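## Task

Turn the three black cups rim-down and build a pyramid from them: two on the table next to each other with rims nearly in contact, and the third sitting on both, centred above them. At the end it must stand by itself, touched only by the table or the arms; if it stays up only because the robot holds it, it is not done.

## Robot and tools

Robot: two six-joint arms, left_arm and right_arm, each with a parallel two-finger gripper. They face each other across a table. left_arm's base is at (+0.166, +0.422, +0.082) m and right_arm's at (+0.208, -0.442, +0.056) m. The names are labels only and do not match left or right in any image.

Scene frame: origin at the table centre, +z up, table surface at z = +0.020 m, left_arm on the +y side. Every position and orientation printed in a result uses this frame: metres, quaternions as wxyz, velocities in m/s and rad/s. Reported hand positions can be slightly wrong, more so when an arm is stretched out.

Gripper axes: the fingers point along the gripper's own +x and close along its y. The reported end_effector_position is the spot between the finger pads, roughly 3 to 4 cm short of the fingertips.

The 14-number row (used by both execute_actions and move): numbers 1 to 7 are left_arm's dx, dy, dz, rx, ry, rz, opening; numbers 8 to 14 are the same for right_arm. All 14 are always sent, even if one arm stays still. Each is in [-1, 1]. dx, dy, dz are a position offset and rx, ry, rz a rotation vector offset, both expressed in that gripper's own axes and measured from the gripper's pose at the start of the action (not from the previous row). Scale: 1.0 equals 0.6 m of translation or 180 degrees of rotation. Opening is not an offset but an absolute setting: +1 is fully open (0.088 m); empty fingers close together around -0.80, and values below that change nothing. Closing from fully open takes at least about 0.5 s.

execute_actions(actions): actions is a list of actions; each action is up to 15 rows, one row per 1/30 s control step, and if fewer than 15 rows are given the last is repeated to fill 15 steps. The first action's start pose is the pose last reported for this scene. An empty list only returns the current state and images.

move(target, speed, blocking): target is one 14-number row as above, offsets from the pose in the latest result that showed one. Each gripper follows a straight line to its target, taking the shorter way round for rotation; both arms finish together, after 0.5 to 10 s (cut off at 10 s if needed). speed is the top path speed in m/s, 0.002 to 0.5, default 0.25; rotation is capped at twice that in rad/s. Paths ignore obstacles and the other arm, and the real gripper may lag, drift or overshoot the speed, especially near full reach. Openings are sent when the move begins. blocking=false returns after 0.5 s while motion continues; until a result shows that move ended, other moves and execute_actions are refused, so call wait or stop first. The result adds a move: line giving the ending (done, off_target, moving, held, fault, etc.) and which limits acted (paced means the sent pose was clipped; held means a safety check blocked some steps, after which the arm may move fast), plus each gripper's remaining distance from its target.

wait(seconds): 0 to 10 s; arms keep their last command and a running move continues. stop(): brakes a running move; it needs stopping distance and fingers keep moving. zoom_image(camera, region): region is [x0, y0, x1, y1] pixels, at most 504 by 504, from cam_head_left, cam_head_right, cam_high, cam_low, cam_left_wrist or cam_right_wrist (all 504x504). read_manual gives only licence text. finished_scene(scene): pass the current scene number once the pyramid is standing by itself; this is final and the result states the next task.

Controller behaviour: each step the commanded pose is limited to within 70 mm and 16 degrees of the measured pose, so large offsets need several actions; after an action the arm goes no further than its last clipped pose. Position wins over orientation when both cannot be met. Joint friction can leave the gripper short or slightly tilted, and tiny moves may not happen, so check the pose after each move and correct tilt. To keep an arm still, send the offset back to its desired pose in a reply's first call, then zeros, plus its intended opening.

Result lines: the state line per arm (pose, velocities); Hand target (where the controller is now driving each gripper); grip_measured (finger opening on the command scale, up to about 1 mm off per gripper, and up to about 3 mm narrower while squeezing something hard); Joint positions (last value is opening in metres); joint torques and external torque estimates (include friction and held weight); step readings for action calls, with HELD marking steps where an arm was held back; pose unreachable lines when the clearance check altered a command; MOTOR HOT from 50 °C and OVER-TEMPERATURE FAULT at 95 °C, which holds the arm and can cut its power.

Gripping: command an opening about 0.07 below grip_measured for a firm hold, less for a lighter one. Pads give roughly 34 to 49 N and may spike on first contact, so close gently on cups.

Avoid: knocking or placing anything off the table (fails the task); arms colliding or pressing on each other; fast contacts or targets set far beyond a contact point, which press hard; contact torque reaching a joint's load limit (waist 17.2, shoulder 21.3, elbow 21.3, wrist pitch 5.61, wrist yaw 5.59, wrist roll 5.24 N m, held weight included), which freezes that arm for 10 s; drops, slips and slams. Held parts may be tugged and loose cups nudged occasionally, so recheck before releasing and before finishing.

Each tool is called after "Call:" as name(argument=value, ...) on one line, values as JSON.

## Session

I'll start by looking at the current state of the scene.

Call:
execute_actions(actions=[])

Scene clock: 0.00 s.
left_arm: end_effector_position=(+0.2656, +0.1772, +0.2845) grip_measured=+0.832 end_effector_quat_wxyz=(+0.579, +0.167, +0.019, -0.798) end_effector_velocity=(-0.003, +0.001, -0.002) end_effector_angular_velocity=(+0.012, +0.027, -0.006) | right_arm: end_effector_position=(+0.1178, +0.0320, +0.3655) grip_measured=+0.851 end_effector_quat_wxyz=(-0.195, +0.811, +0.324, -0.447) end_effector_velocity=(-0.002, +0.002, -0.004) end_effector_angular_velocity=(-0.017, -0.001, +0.025)
Joint positions: left_arm=[ 0.539  0.989  0.612 -0.329  1.111  0.824  0.08 ] | right_arm=[ 0.675  1.98   2.173 -1.064  0.674 -1.646  0.081]
Joint velocities: left_arm=[-0.002 -0.002 -0.002 -0.022  0.007 -0.007  0.   ] | right_arm=[-0.002  0.002 -0.007  0.007 -0.022 -0.022 -0.   ]
Joint torques (N m, as the arm reports them, + toward a larger angle): no reading
External joint torques (N m, as the arm's controller estimates them; a push from outside toward a larger angle lowers the number): no reading
Motor temperatures (°C, as the motors report them): left_arm=[20 21 22 20 23 24] | right_arm=[23 21 23 21 20 20]
Heat: left arm: hottest wrist roll 24 °C (+0.0 °C/min); right arm: hottest waist 23 °C (+0.0 °C/min).
Hand target (left_arm): +0.266, +0.177, +0.285; -0.579, -0.167, -0.019, +0.798
Hand target (right_arm): +0.118, +0.032, +0.365; -0.195, +0.811, +0.324, -0.447

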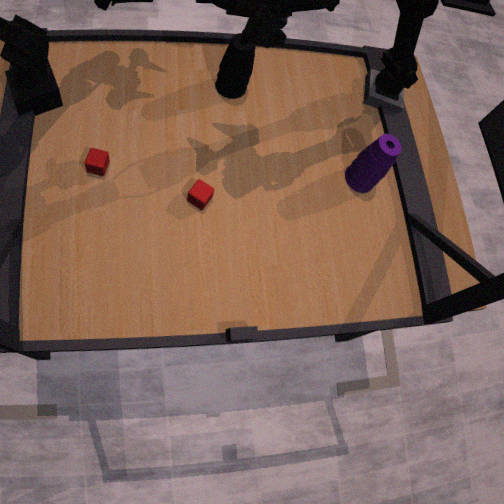

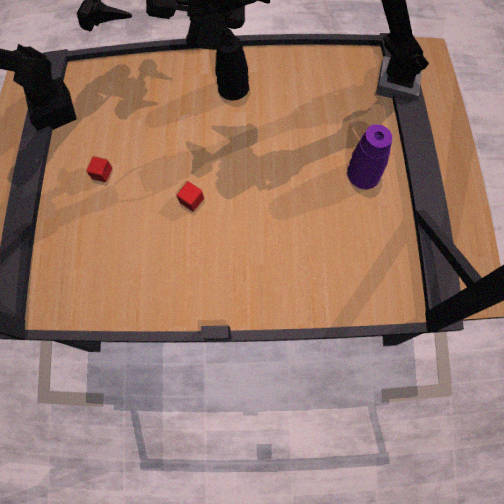

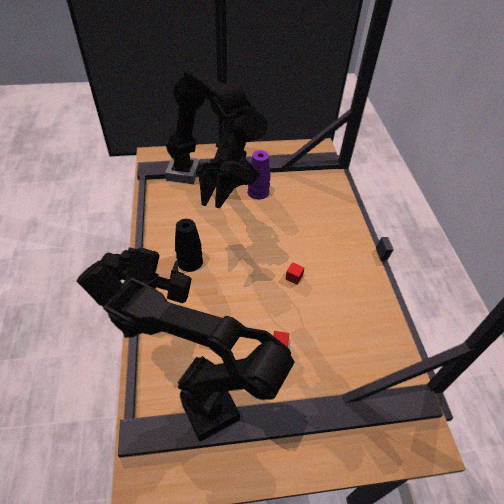

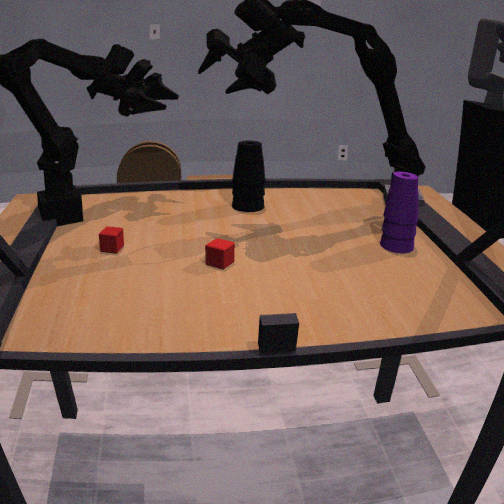

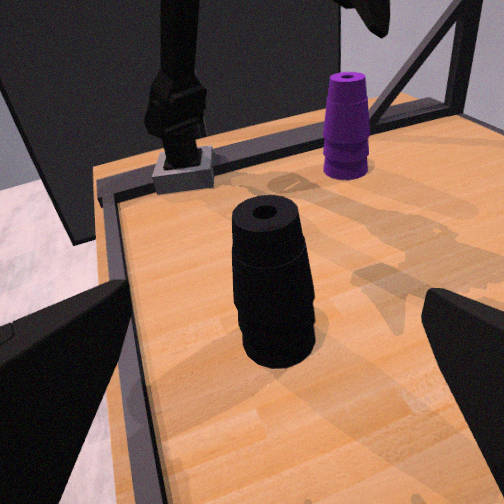

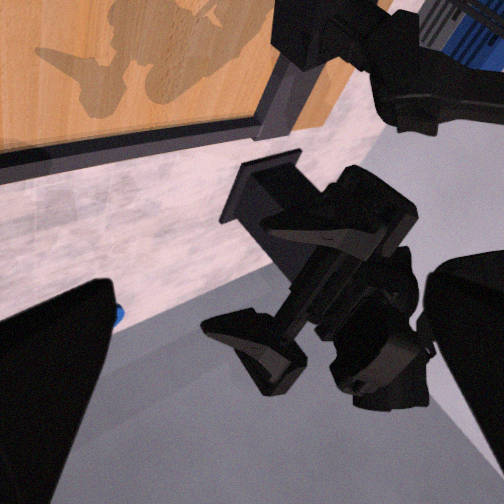

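Call:
zoom_image(camera="cam_left_wrist", region=[180, 170, 370, 390])

Call:
zoom_image(camera="cam_low", region=[200, 120, 300, 230])

Call:
zoom_image(camera="cam_low", region=[350, 160, 450, 270])

Region (180, 170, 370, 390) of cam_left_wrist's 504x504 image, scaled by 2.291, with more detail than that image has; it fills the left 435 columns of this view, and the rest is white.

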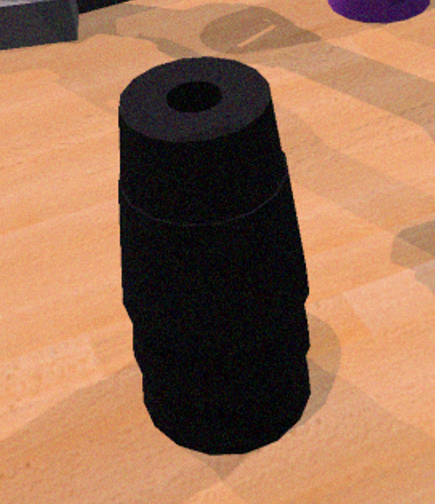

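Region (200, 120, 300, 230) of cam_low's 504x504 image, scaled by 4.582, with more detail than that image has; it fills the left 458 columns of this view, and the rest is white.

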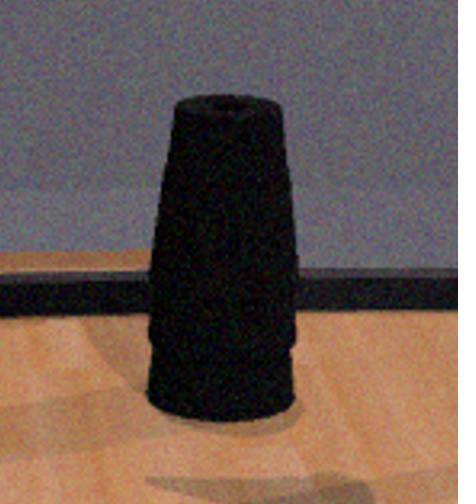

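Region (350, 160, 450, 270) of cam_low's 504x504 image, scaled by 4.582, with more detail than that image has; it fills the left 458 columns of this view, and the rest is white.

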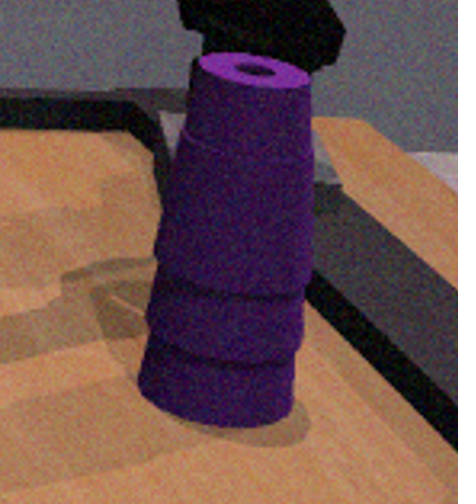

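Call:
move(target=[0.1033, -0.1035, 0.0062, -0.1038, 0.1091, 0.095, 1.0, -0.1119, 0.4312, -0.0346, 0.620, -0.145, 0.054, 1.0], speed=0.4)

Scene clock: 5.30 s.
left_arm: end_effector_position=(+0.1897, +0.1421, +0.2563) grip_measured=+0.992 end_effector_quat_wxyz=(+0.697, +0.210, +0.219, -0.650) end_effector_velocity=(+0.001, +0.001, +0.000) end_effector_angular_velocity=(+0.003, -0.006, +0.015) | right_arm: end_effector_position=(+0.1978, -0.1993, +0.2638) grip_measured=+1.000 end_effector_quat_wxyz=(+0.674, -0.214, +0.205, +0.676) end_effector_velocity=(+0.005, -0.003, -0.004) end_effector_angular_velocity=(-0.006, -0.019, -0.021)
Joint positions: left_arm=[-0.291  0.874  0.612 -0.354  0.016  0.021  0.088] | right_arm=[ 0.377  0.7    0.692 -0.596  0.072  0.035  0.088]
Joint velocities: left_arm=[-0.007 -0.002  0.002 -0.007 -0.022 -0.007 -0.   ] | right_arm=[-0.007 -0.012 -0.012 -0.007  0.022 -0.007  0.   ]
Joint torques (N m, as the arm reports them, + toward a larger angle): left_arm=[-0.25 -1.1   8.89  1.32 -0.18 -0.11] | right_arm=[-0.32 -1.06  6.44  1.61 -0.12  0.21]
External joint torques (N m, as the arm's controller estimates them; a push from outside toward a larger angle lowers the number): left_arm=[-0.25  1.07  1.84 -0.32 -0.18 -0.12] | right_arm=[-0.3   0.1  -0.64 -0.08 -0.15  0.2 ]
Motor temperatures (°C, as the motors report them): left_arm=[20 21 23 21 23 24] | right_arm=[23 22 24 22 20 20]
Heat: left arm: hottest wrist roll 24 °C (+0.0 °C/min); right arm: hottest elbow 24 °C (+11.3 °C/min).
Hand target (left_arm): +0.190, +0.140, +0.259; +0.698, +0.209, +0.218, -0.649
Hand target (right_arm): +0.198, -0.200, +0.260; +0.675, -0.213, +0.209, +0.675
Off the commanded pose (left_arm): 0.004 m, 1 deg.
Off the commanded pose (right_arm): 0.005 m, 1 deg.
move: done

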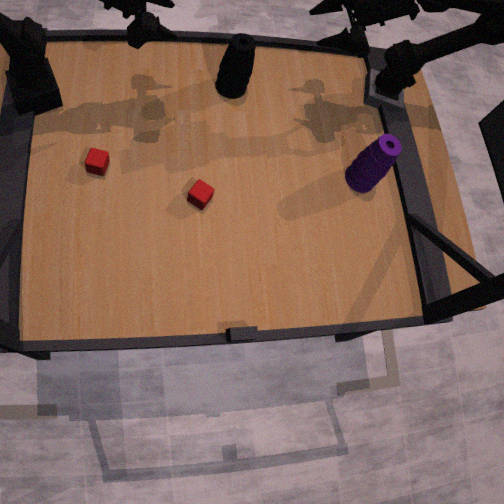

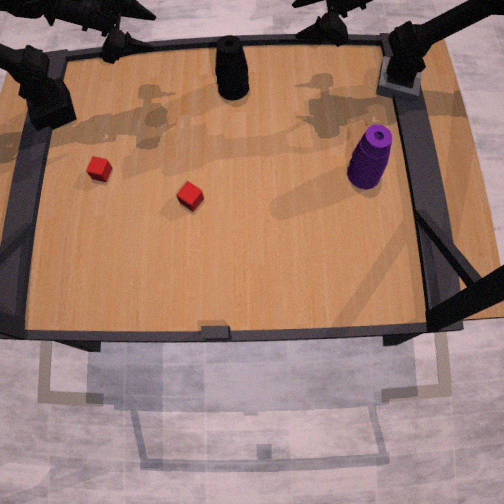

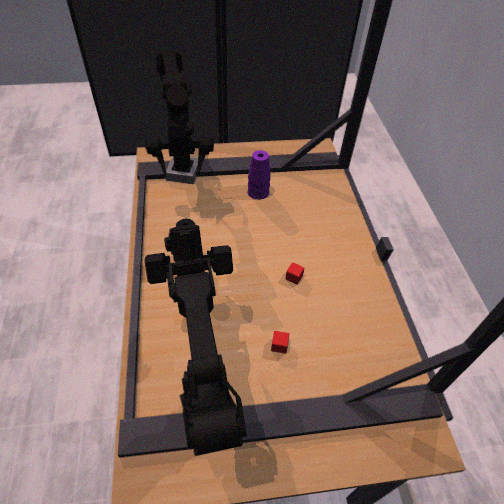

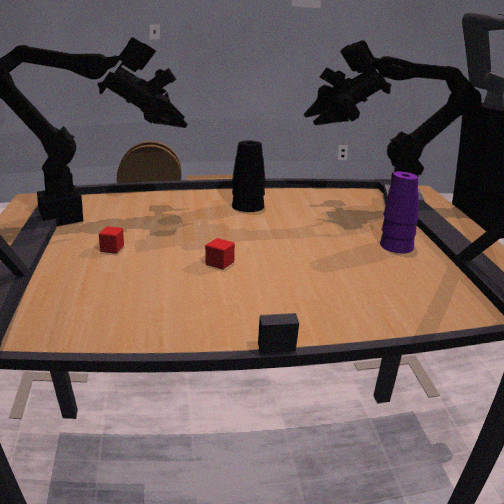

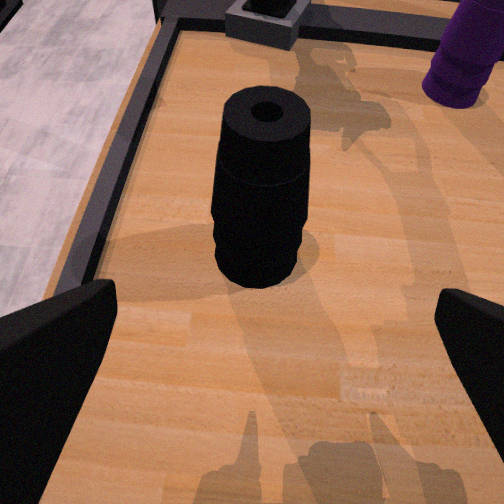

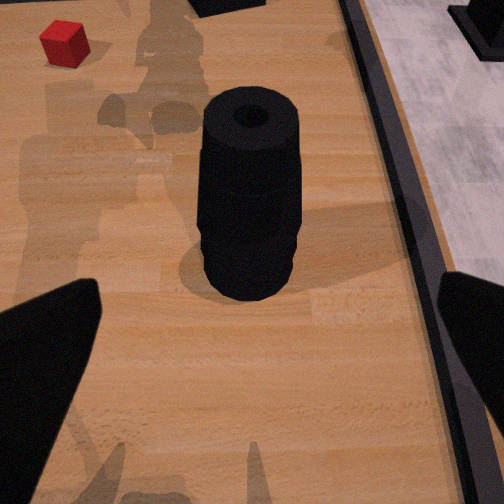

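Call:
zoom_image(camera="cam_low", region=[150, 60, 350, 230])

Call:
zoom_image(camera="cam_right_wrist", region=[150, 70, 350, 320])

Call:
zoom_image(camera="cam_left_wrist", region=[160, 70, 360, 320])

Region (150, 60, 350, 230) of cam_low's 504x504 image, scaled by 2.520, with more detail than that image has; it fills the top 428 rows of this view, and the rest is white.

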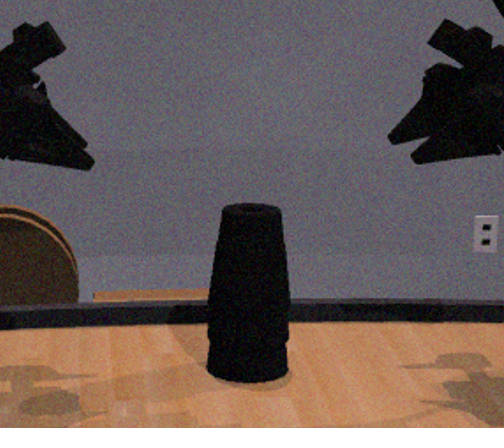

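Region (150, 70, 350, 320) of cam_right_wrist's 504x504 image, scaled by 2.016, with more detail than that image has; it fills the left 403 columns of this view, and the rest is white.

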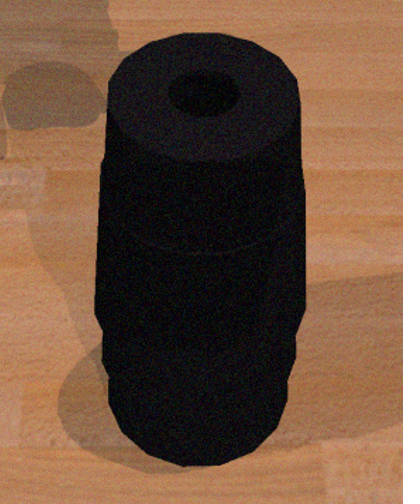

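Region (160, 70, 360, 320) of cam_left_wrist's 504x504 image, scaled by 2.016, with more detail than that image has; it fills the left 403 columns of this view, and the rest is white.

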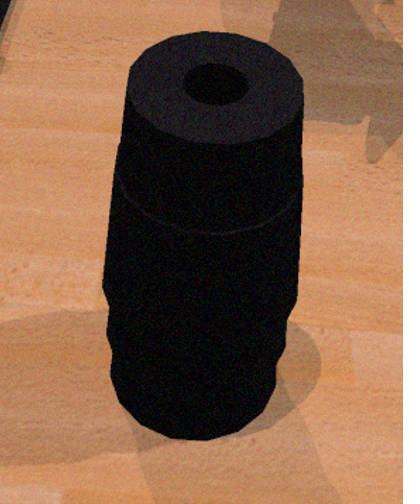

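Call:
move(target=[0.1705, -0.0115, -0.0077, 0, 0, 0, 1.0, 0.198, 0.0052, 0.0087, 0, 0, 0, 1.0], speed=0.2)

Scene clock: 8.07 s.
left_arm: end_effector_position=(+0.1885, +0.0643, +0.1927) grip_measured=+0.992 end_effector_quat_wxyz=(+0.696, +0.211, +0.219, -0.651) end_effector_velocity=(+0.003, -0.001, -0.002) end_effector_angular_velocity=(+0.004, -0.019, +0.011) | right_arm: end_effector_position=(+0.1950, -0.0998, +0.2007) grip_measured=+1.000 end_effector_quat_wxyz=(+0.675, -0.213, +0.206, +0.676) end_effector_velocity=(+0.004, +0.001, -0.002) end_effector_angular_velocity=(-0.002, -0.031, -0.008)
Joint positions: left_arm=[-0.324  1.344  0.592  0.134 -0.01   0.003  0.088] | right_arm=[ 0.351  1.199  0.631 -0.035  0.051  0.024  0.088]
Joint velocities: left_arm=[-0.002  0.012  0.002  0.007 -0.022  0.007  0.   ] | right_arm=[-0.002  0.007 -0.002  0.007  0.022 -0.022  0.   ]
Joint torques (N m, as the arm reports them, + toward a larger angle): left_arm=[-0.26 -3.07  8.02  1.62 -0.19 -0.1 ] | right_arm=[-0.26 -2.5   8.45  1.62 -0.12 -0.15]
External joint torques (N m, as the arm's controller estimates them; a push from outside toward a larger angle lowers the number): left_arm=[-0.25  1.58  1.66 -0.01 -0.18 -0.11] | right_arm=[-0.22  1.69  1.45 -0.08 -0.15 -0.16]
Motor temperatures (°C, as the motors report them): left_arm=[20 21 24 21 23 24] | right_arm=[23 22 24 22 20 20]
Heat: left arm: hottest elbow 24 °C (+0.0 °C/min); right arm: hottest elbow 24 °C (+7.4 °C/min).
Hand target (left_arm): +0.188, +0.061, +0.194; +0.697, +0.210, +0.219, -0.650
Hand target (right_arm): +0.196, -0.098, +0.200; +0.674, -0.214, +0.205, +0.676
Off the commanded pose (left_arm): 0.003 m, 0 deg.
Off the commanded pose (right_arm): 0.001 m, 0 deg.
move: done

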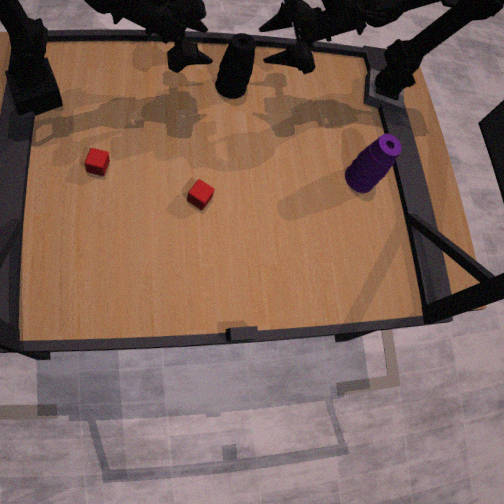

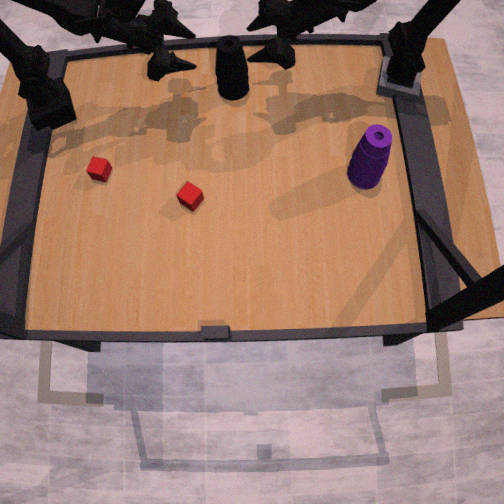

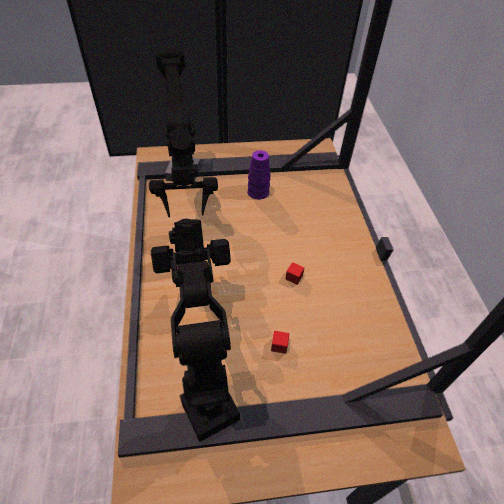

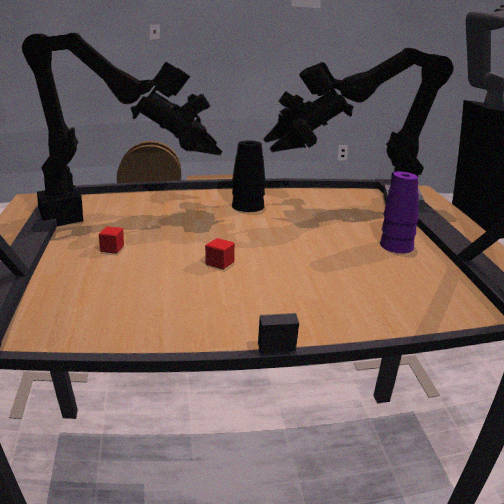

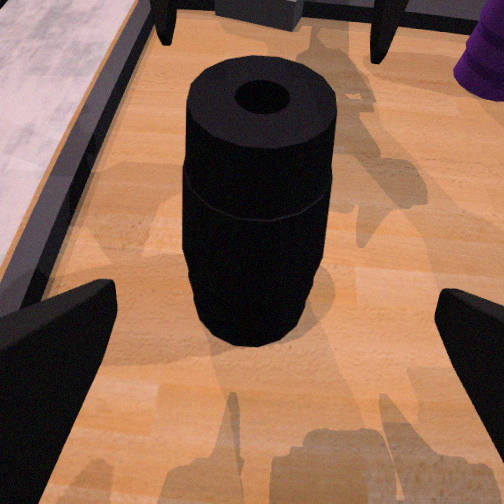

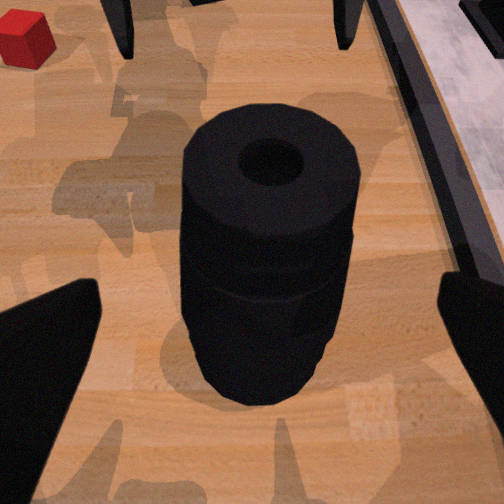

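Call:
zoom_image(camera="cam_low", region=[190, 100, 310, 220])

Call:
zoom_image(camera="cam_head_right", region=[150, 0, 310, 110])

Call:
zoom_image(camera="cam_head_left", region=[160, 0, 320, 110])

Region (190, 100, 310, 220) of cam_low's 504x504 image, scaled by 4.200, with more detail than that image has.

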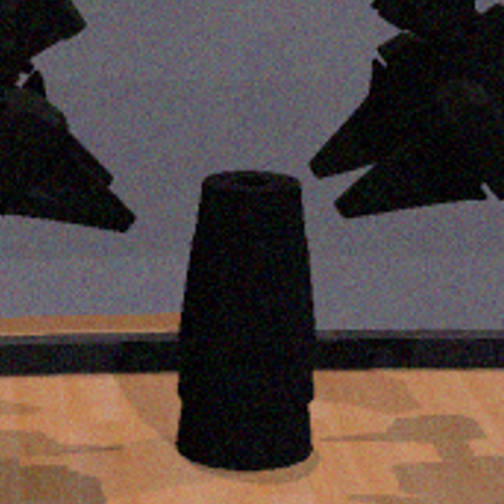

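Region (150, 0, 310, 110) of cam_head_right's 504x504 image, scaled by 3.150, with more detail than that image has; it fills the top 346 rows of this view, and the rest is white.

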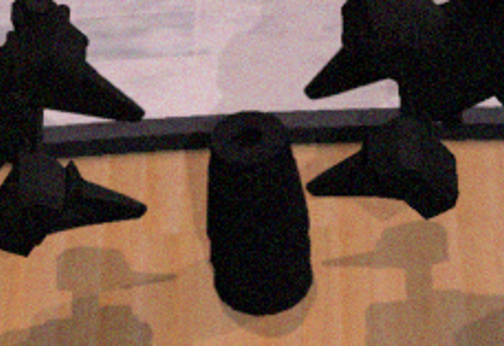

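Region (160, 0, 320, 110) of cam_head_left's 504x504 image, scaled by 3.150, with more detail than that image has; it fills the top 346 rows of this view, and the rest is white.

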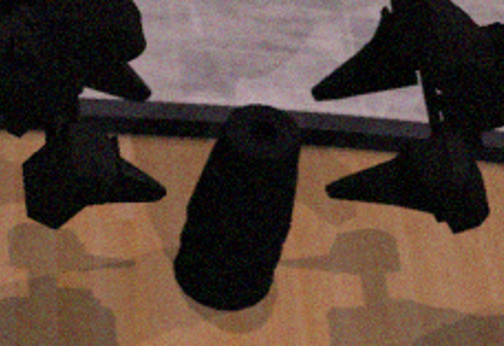

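Call:
move(target=[0, 0, 0, 0, 0, 0, 1.0, 0.1264, -0.0033, 0.0065, 0, 0, 0, 1.0], speed=0.1)

Scene clock: 10.00 s.
left_arm: end_effector_position=(+0.1884, +0.0642, +0.1927) grip_measured=+0.992 end_effector_quat_wxyz=(+0.695, +0.211, +0.219, -0.651) end_effector_velocity=(+0.002, +0.003, -0.003) end_effector_angular_velocity=(+0.013, -0.006, +0.020) | right_arm: end_effector_position=(+0.1966, -0.0368, +0.1630) grip_measured=+1.000 end_effector_quat_wxyz=(+0.676, -0.210, +0.205, +0.676) end_effector_velocity=(-0.002, -0.002, -0.003) end_effector_angular_velocity=(-0.012, -0.002, +0.013)
Joint positions: left_arm=[-0.325  1.345  0.592  0.135 -0.01   0.003  0.088] | right_arm=[0.332 1.547 0.73  0.221 0.035 0.016 0.088]
Joint velocities: left_arm=[-0.002 -0.002 -0.007 -0.007 -0.022 -0.007 -0.001] | right_arm=[ 0.002  0.002 -0.002 -0.007 -0.007 -0.007  0.   ]
Joint torques (N m, as the arm reports them, + toward a larger angle): left_arm=[ 0.03 -4.29  6.74  1.43 -0.01 -0.02] | right_arm=[-0.27 -4.1   7.78  1.61 -0.12 -0.16]
External joint torques (N m, as the arm's controller estimates them; a push from outside toward a larger angle lowers the number): left_arm=[ 0.02  0.4   0.37 -0.21  0.01 -0.02] | right_arm=[-0.29  2.08  1.4  -0.09 -0.13 -0.16]
Motor temperatures (°C, as the motors report them): left_arm=[20 21 24 22 23 24] | right_arm=[23 22 25 23 20 20]
Heat: left arm: hottest elbow 24 °C (+0.0 °C/min); right arm: hottest elbow 25 °C (+12.0 °C/min).
Hand target (left_arm): +0.188, +0.064, +0.193; +0.695, +0.211, +0.219, -0.651
Hand target (right_arm): +0.198, -0.035, +0.161; +0.675, -0.213, +0.206, +0.676
Off the commanded pose (left_arm): 0.000 m, 0 deg.
Off the commanded pose (right_arm): 0.003 m, 0 deg.
move: done

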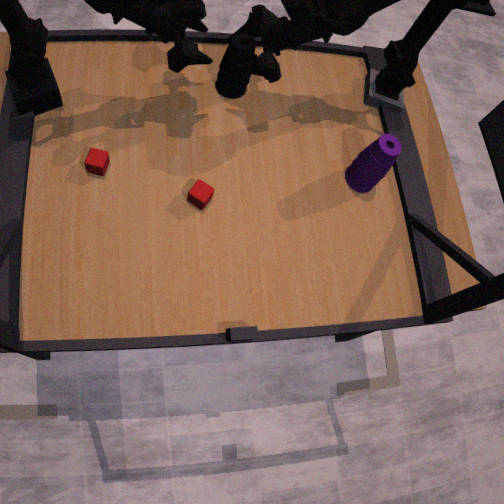

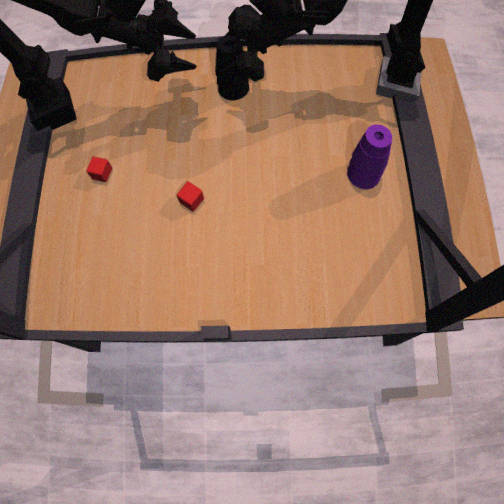

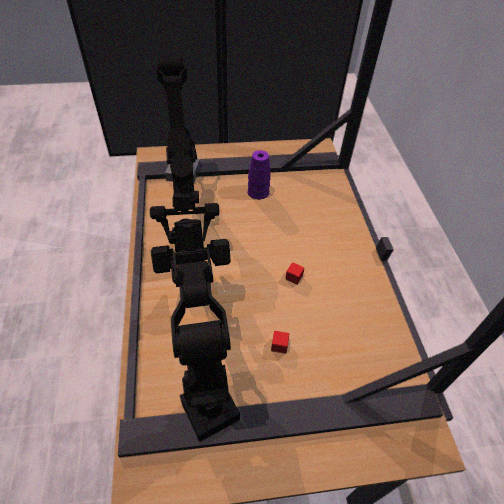

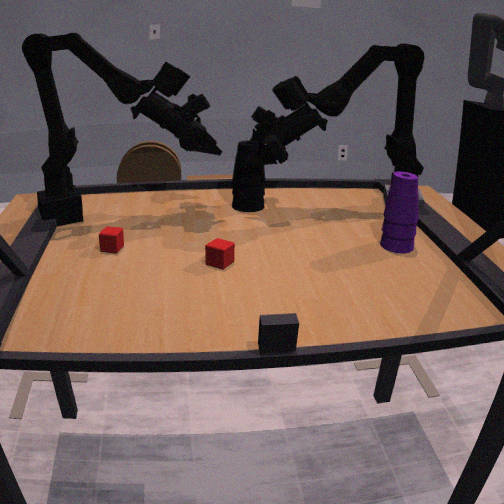

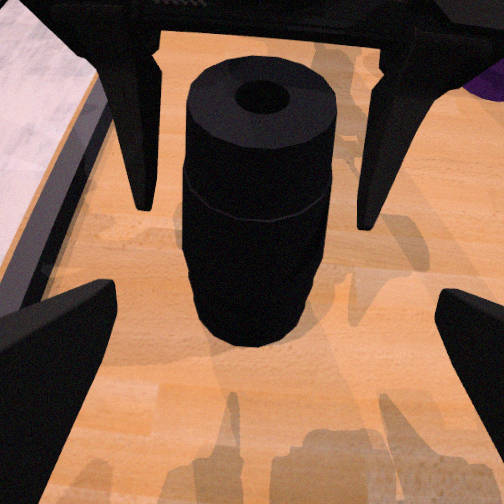

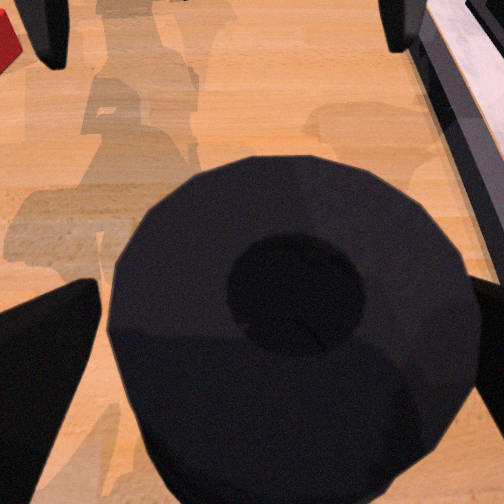

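Call:
zoom_image(camera="cam_left_wrist", region=[100, 10, 420, 260])

Call:
zoom_image(camera="cam_low", region=[190, 100, 310, 220])

Region (100, 10, 420, 260) of cam_left_wrist's 504x504 image, scaled by 1.575, with more detail than that image has; it fills the top 394 rows of this view, and the rest is white.

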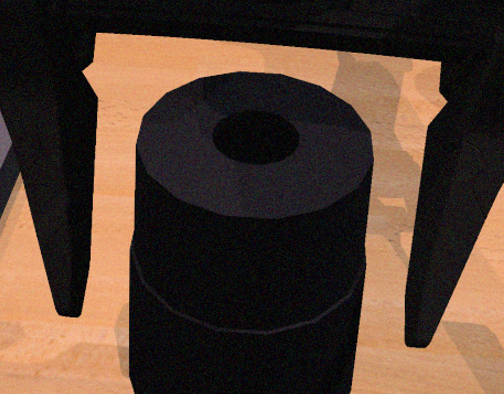

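Region (190, 100, 310, 220) of cam_low's 504x504 image, scaled by 4.200, with more detail than that image has.

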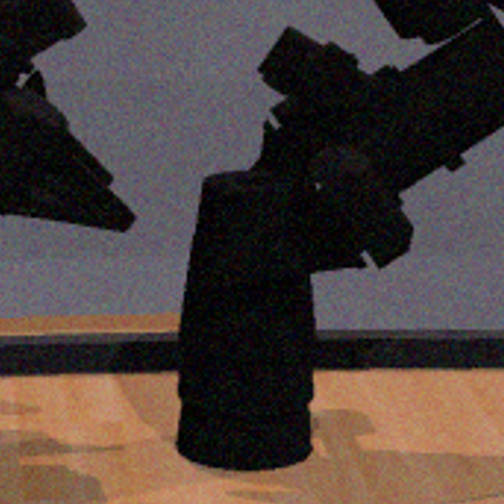

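Call:
execute_actions(actions=[[[0,0,0,0,0,0,1,0,0,0,0,0,0,0.9],[0,0,0,0,0,0,1,0,0,0,0,0,0,0.8],[0,0,0,0,0,0,1,0,0,0,0,0,0,0.72],[0,0,0,0,0,0,1,0,0,0,0,0,0,0.66],[0,0,0,0,0,0,1,0,0,0,0,0,0,0.63],[0,0,0,0,0,0,1,0,0,0,0,0,0,0.61],[0,0,0,0,0,0,1,0,0,0,0,0,0,0.59],[0,0,0,0,0,0,1,0,0,0,0,0,0,0.57],[0,0,0,0,0,0,1,0,0,0,0,0,0,0.55],[0,0,0,0,0,0,1,0,0,0,0,0,0,0.53],[0,0,0,0,0,0,1,0,0,0,0,0,0,0.51],[0,0,0,0,0,0,1,0,0,0,0,0,0,0.49],[0,0,0,0,0,0,1,0,0,0,0,0,0,0.47],[0,0,0,0,0,0,1,0,0,0,0,0,0,0.46],[0,0,0,0,0,0,1,0,0,0,0,0,0,0.45]]])

Scene clock: 10.77 s.
left_arm: end_effector_position=(+0.1884, +0.0642, +0.1927) grip_measured=+0.992 end_effector_quat_wxyz=(+0.695, +0.211, +0.219, -0.651) end_effector_velocity=(+0.000, +0.002, -0.001) end_effector_angular_velocity=(+0.006, +0.014, +0.016) | right_arm: end_effector_position=(+0.1966, -0.0368, +0.1629) grip_measured=+0.490 end_effector_quat_wxyz=(+0.676, -0.210, +0.206, +0.676) end_effector_velocity=(-0.002, +0.000, +0.001) end_effector_angular_velocity=(+0.007, +0.007, +0.020)
Joint positions: left_arm=[-0.325  1.345  0.592  0.135 -0.01   0.003  0.088] | right_arm=[0.332 1.547 0.73  0.221 0.035 0.016 0.063]
Joint velocities: left_arm=[-0.002 -0.002 -0.002 -0.007 -0.007 -0.022  0.   ] | right_arm=[-0.002 -0.002 -0.002  0.007 -0.022 -0.007 -0.019]
Joint torques (N m, as the arm reports them, + toward a larger angle): left_arm=[-0.01 -4.23  6.72  1.47 -0.01 -0.02] | right_arm=[-0.03 -5.35  6.87  1.44  0.    0.03]
External joint torques (N m, as the arm's controller estimates them; a push from outside toward a larger angle lowers the number): left_arm=[-0.03  0.49  0.27 -0.19  0.   -0.02] | right_arm=[-0.04  0.89  0.44 -0.27 -0.01  0.02]
Motor temperatures (°C, as the motors report them): left_arm=[20 21 24 22 23 24] | right_arm=[23 22 25 23 20 20]
Heat: left arm: hottest elbow 24 °C (+0.0 °C/min); right arm: hottest elbow 25 °C (+11.1 °C/min).
Hand target (left_arm): +0.188, +0.064, +0.193; +0.695, +0.211, +0.219, -0.651
Hand target (right_arm): +0.197, -0.037, +0.163; +0.676, -0.210, +0.205, +0.676
Off the commanded pose (left_arm): 0.000 m, 0 deg.
Off the commanded pose (right_arm): 0.000 m, 0 deg.
Step readings (end_effector_position):
0: left_arm (+0.1884, +0.0642, +0.1927) | right_arm (+0.1966, -0.0368, +0.1629)
1: left_arm (+0.1884, +0.0642, +0.1927) | right_arm (+0.1966, -0.0368, +0.1629)
2: left_arm (+0.1884, +0.0642, +0.1927) | right_arm (+0.1966, -0.0368, +0.1629)
4: left_arm (+0.1884, +0.0642, +0.1927) | right_arm (+0.1966, -0.0368, +0.1629)
8: left_arm (+0.1884, +0.0642, +0.1927) | right_arm (+0.1966, -0.0368, +0.1629)
15: end_effector_position above

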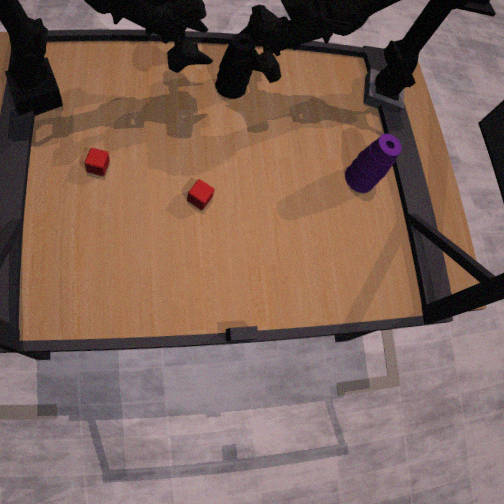

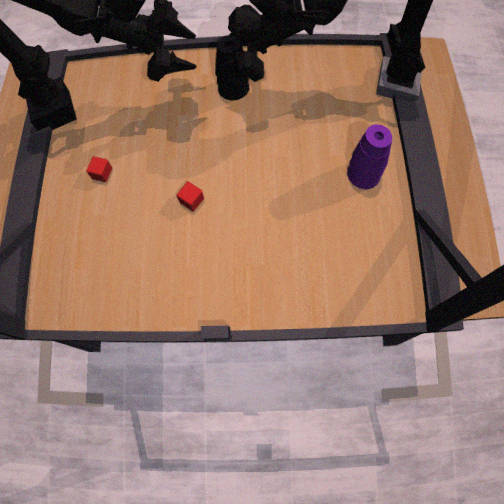

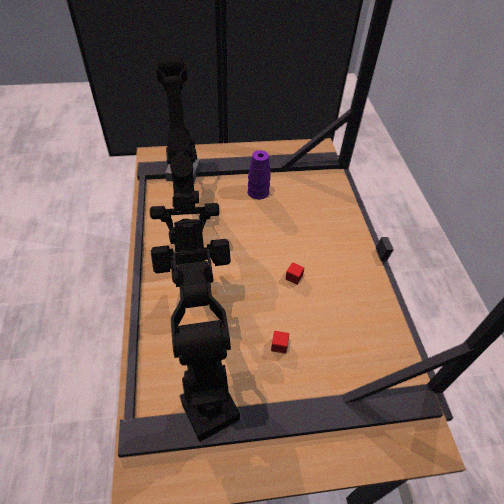

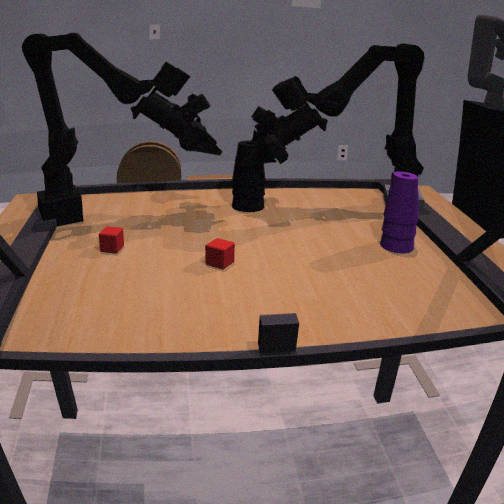

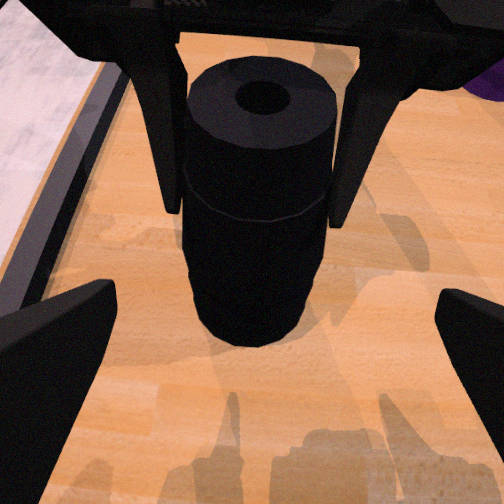

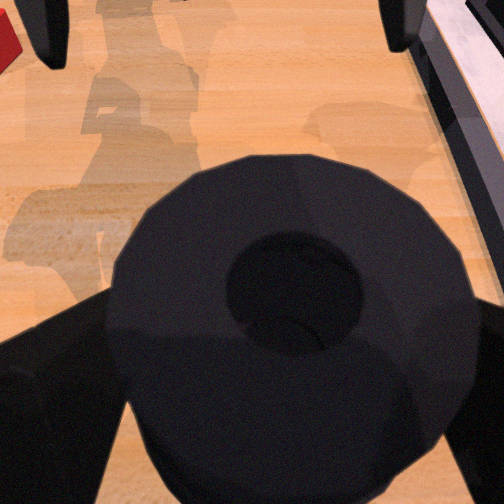

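Call:
execute_actions(actions=[])

Scene clock: 10.83 s.
left_arm: end_effector_position=(+0.1884, +0.0642, +0.1927) grip_measured=+0.992 end_effector_quat_wxyz=(+0.695, +0.211, +0.219, -0.651) end_effector_velocity=(+0.000, -0.000, +0.001) end_effector_angular_velocity=(-0.007, +0.001, +0.008) | right_arm: end_effector_position=(+0.1966, -0.0368, +0.1629) grip_measured=+0.476 end_effector_quat_wxyz=(+0.676, -0.210, +0.206, +0.676) end_effector_velocity=(-0.000, -0.002, -0.001) end_effector_angular_velocity=(-0.008, -0.014, +0.016)
Joint positions: left_arm=[-0.325  1.345  0.592  0.135 -0.01   0.003  0.088] | right_arm=[0.332 1.547 0.73  0.221 0.035 0.016 0.062]
Joint velocities: left_arm=[-0.002 -0.002 -0.002  0.007 -0.007 -0.007  0.   ] | right_arm=[-0.002 -0.002 -0.002 -0.007 -0.007 -0.022 -0.008]
Joint torques (N m, as the arm reports them, + toward a larger angle): left_arm=[ 0.   -4.24  6.77  1.47 -0.02 -0.02] | right_arm=[ 0.04 -5.43  7.03  1.45 -0.01  0.03]
External joint torques (N m, as the arm's controller estimates them; a push from outside toward a larger angle lowers the number): left_arm=[-0.02  0.46  0.36 -0.18  0.   -0.03] | right_arm=[ 0.07  0.76  0.67 -0.24 -0.02  0.02]
Motor temperatures (°C, as the motors report them): left_arm=[20 21 24 22 23 24] | right_arm=[23 22 25 23 20 20]
Heat: left arm: hottest elbow 24 °C (+0.0 °C/min); right arm: hottest elbow 25 °C (+11.1 °C/min).
Hand target (left_arm): +0.188, +0.064, +0.193; +0.695, +0.211, +0.219, -0.651
Hand target (right_arm): +0.197, -0.037, +0.163; +0.676, -0.210, +0.205, +0.676
Off the commanded pose (left_arm): 0.000 m, 0 deg.
Off the commanded pose (right_arm): 0.000 m, 0 deg.

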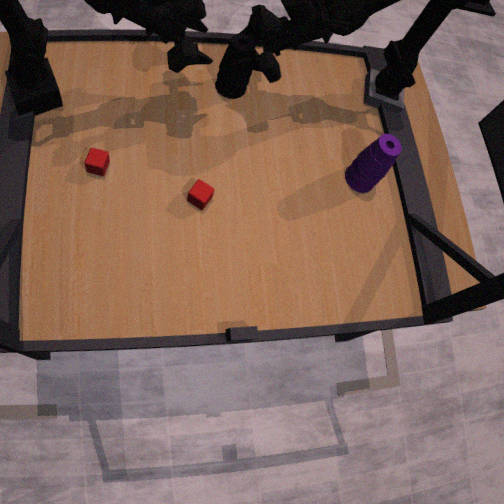

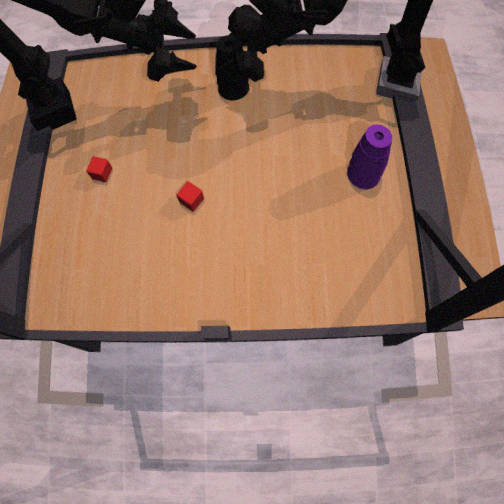

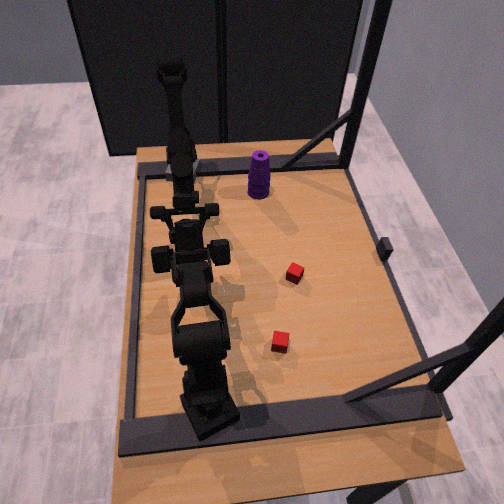

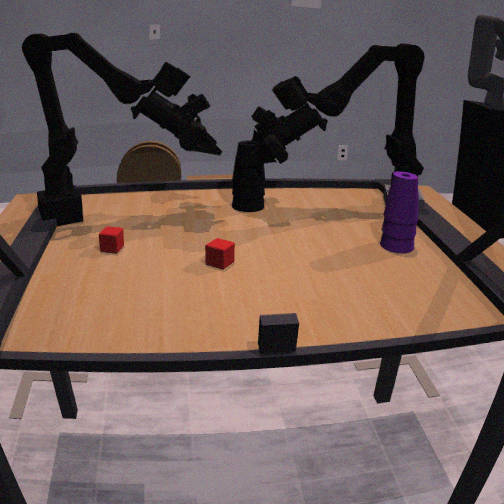

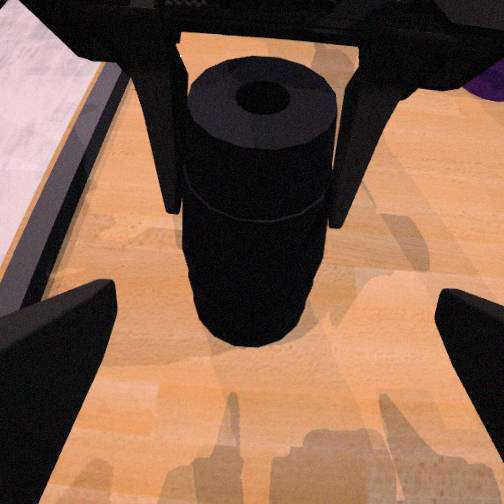

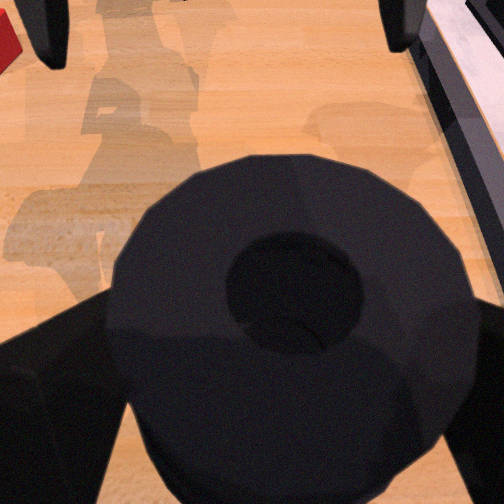

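Call:
execute_actions(actions=[[[0,0,0,0,0,0,1,0,0,0,0,0,0,0.44],[0,0,0,0,0,0,1,0,0,0,0,0,0,0.43],[0,0,0,0,0,0,1,0,0,0,0,0,0,0.42],[0,0,0,0,0,0,1,0,0,0,0,0,0,0.41],[0,0,0,0,0,0,1,0,0,0,0,0,0,0.40],[0,0,0,0,0,0,1,0,0,0,0,0,0,0.39],[0,0,0,0,0,0,1,0,0,0,0,0,0,0.38]]])

Scene clock: 11.47 s.
left_arm: end_effector_position=(+0.1884, +0.0642, +0.1927) grip_measured=+0.992 end_effector_quat_wxyz=(+0.695, +0.211, +0.219, -0.651) end_effector_velocity=(-0.002, +0.001, -0.003) end_effector_angular_velocity=(+0.012, +0.011, -0.004) | right_arm: end_effector_position=(+0.1966, -0.0368, +0.1629) grip_measured=+0.474 end_effector_quat_wxyz=(+0.676, -0.210, +0.206, +0.676) end_effector_velocity=(-0.002, -0.002, -0.003) end_effector_angular_velocity=(-0.012, +0.010, +0.004)
Joint positions: left_arm=[-0.325  1.345  0.592  0.135 -0.01   0.003  0.088] | right_arm=[0.332 1.547 0.73  0.221 0.035 0.016 0.062]
Joint velocities: left_arm=[-0.002  0.002 -0.002 -0.007  0.007 -0.007 -0.   ] | right_arm=[ 0.002  0.002 -0.002 -0.007 -0.007  0.007 -0.   ]
Joint torques (N m, as the arm reports them, + toward a larger angle): left_arm=[ 0.02 -4.26  6.71  1.47 -0.01 -0.02] | right_arm=[ 0.05 -5.49  6.87  1.45  0.    0.02]
External joint torques (N m, as the arm's controller estimates them; a push from outside toward a larger angle lowers the number): left_arm=[ 0.03  0.41  0.31 -0.18  0.   -0.03] | right_arm=[ 0.01  0.71  0.51 -0.24  0.    0.01]
Motor temperatures (°C, as the motors report them): left_arm=[20 21 24 22 23 24] | right_arm=[23 23 25 23 20 20]
Heat: left arm: hottest elbow 24 °C (+0.0 °C/min); right arm: hottest elbow 25 °C (+10.5 °C/min).
Hand target (left_arm): +0.188, +0.064, +0.193; +0.695, +0.211, +0.219, -0.651
Hand target (right_arm): +0.197, -0.037, +0.163; +0.676, -0.210, +0.206, +0.676
Off the commanded pose (left_arm): 0.000 m, 0 deg.
Off the commanded pose (right_arm): 0.000 m, 0 deg.
Step readings (end_effector_position):
0: left_arm (+0.1884, +0.0642, +0.1927) | right_arm (+0.1966, -0.0368, +0.1629)
1: left_arm (+0.1884, +0.0642, +0.1927) | right_arm (+0.1966, -0.0368, +0.1629)
2: left_arm (+0.1884, +0.0642, +0.1927) | right_arm (+0.1966, -0.0368, +0.1629)
4: left_arm (+0.1884, +0.0642, +0.1927) | right_arm (+0.1966, -0.0368, +0.1629)
8: left_arm (+0.1884, +0.0642, +0.1927) | right_arm (+0.1966, -0.0368, +0.1629)
15: end_effector_position above

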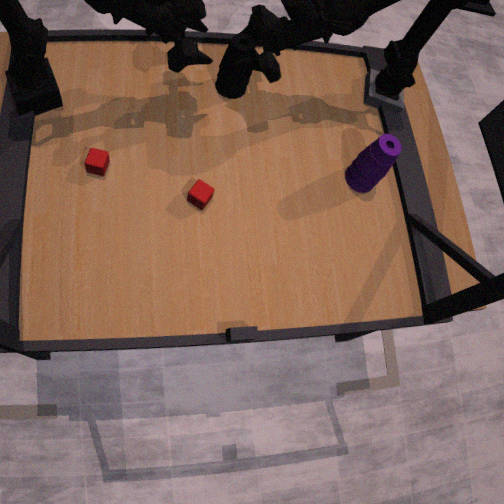

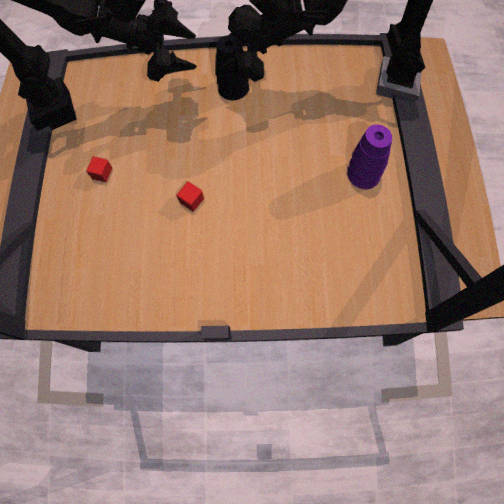

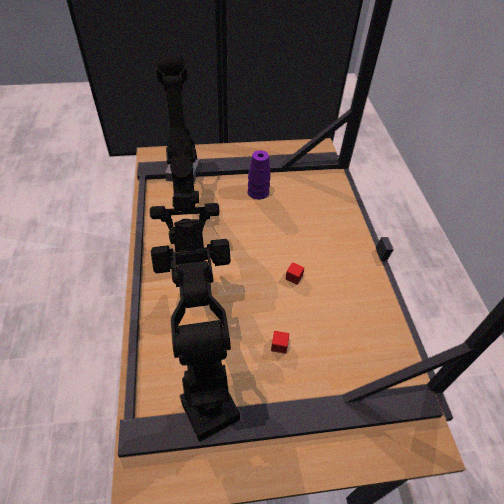

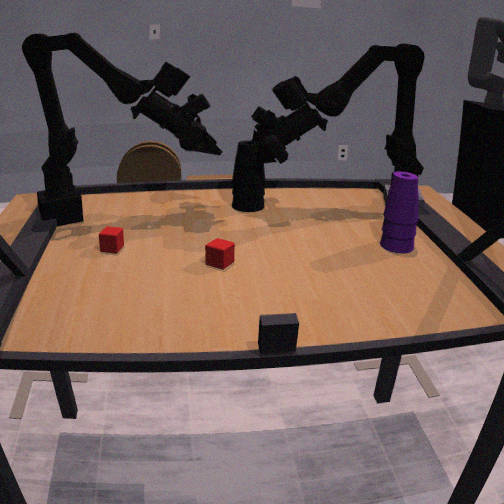

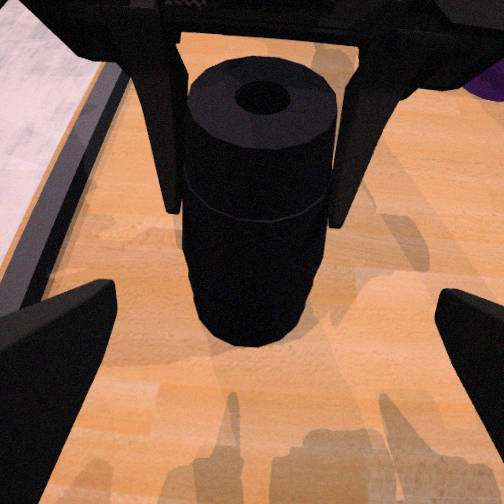

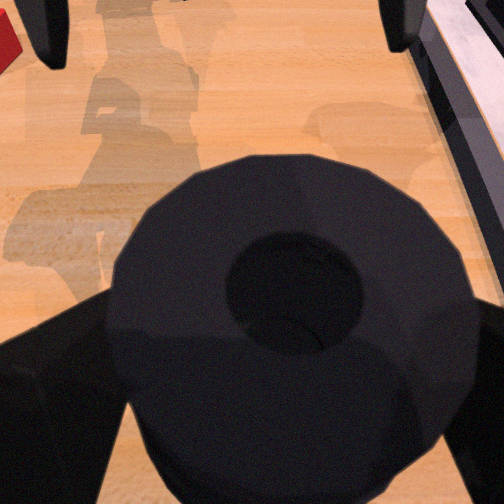

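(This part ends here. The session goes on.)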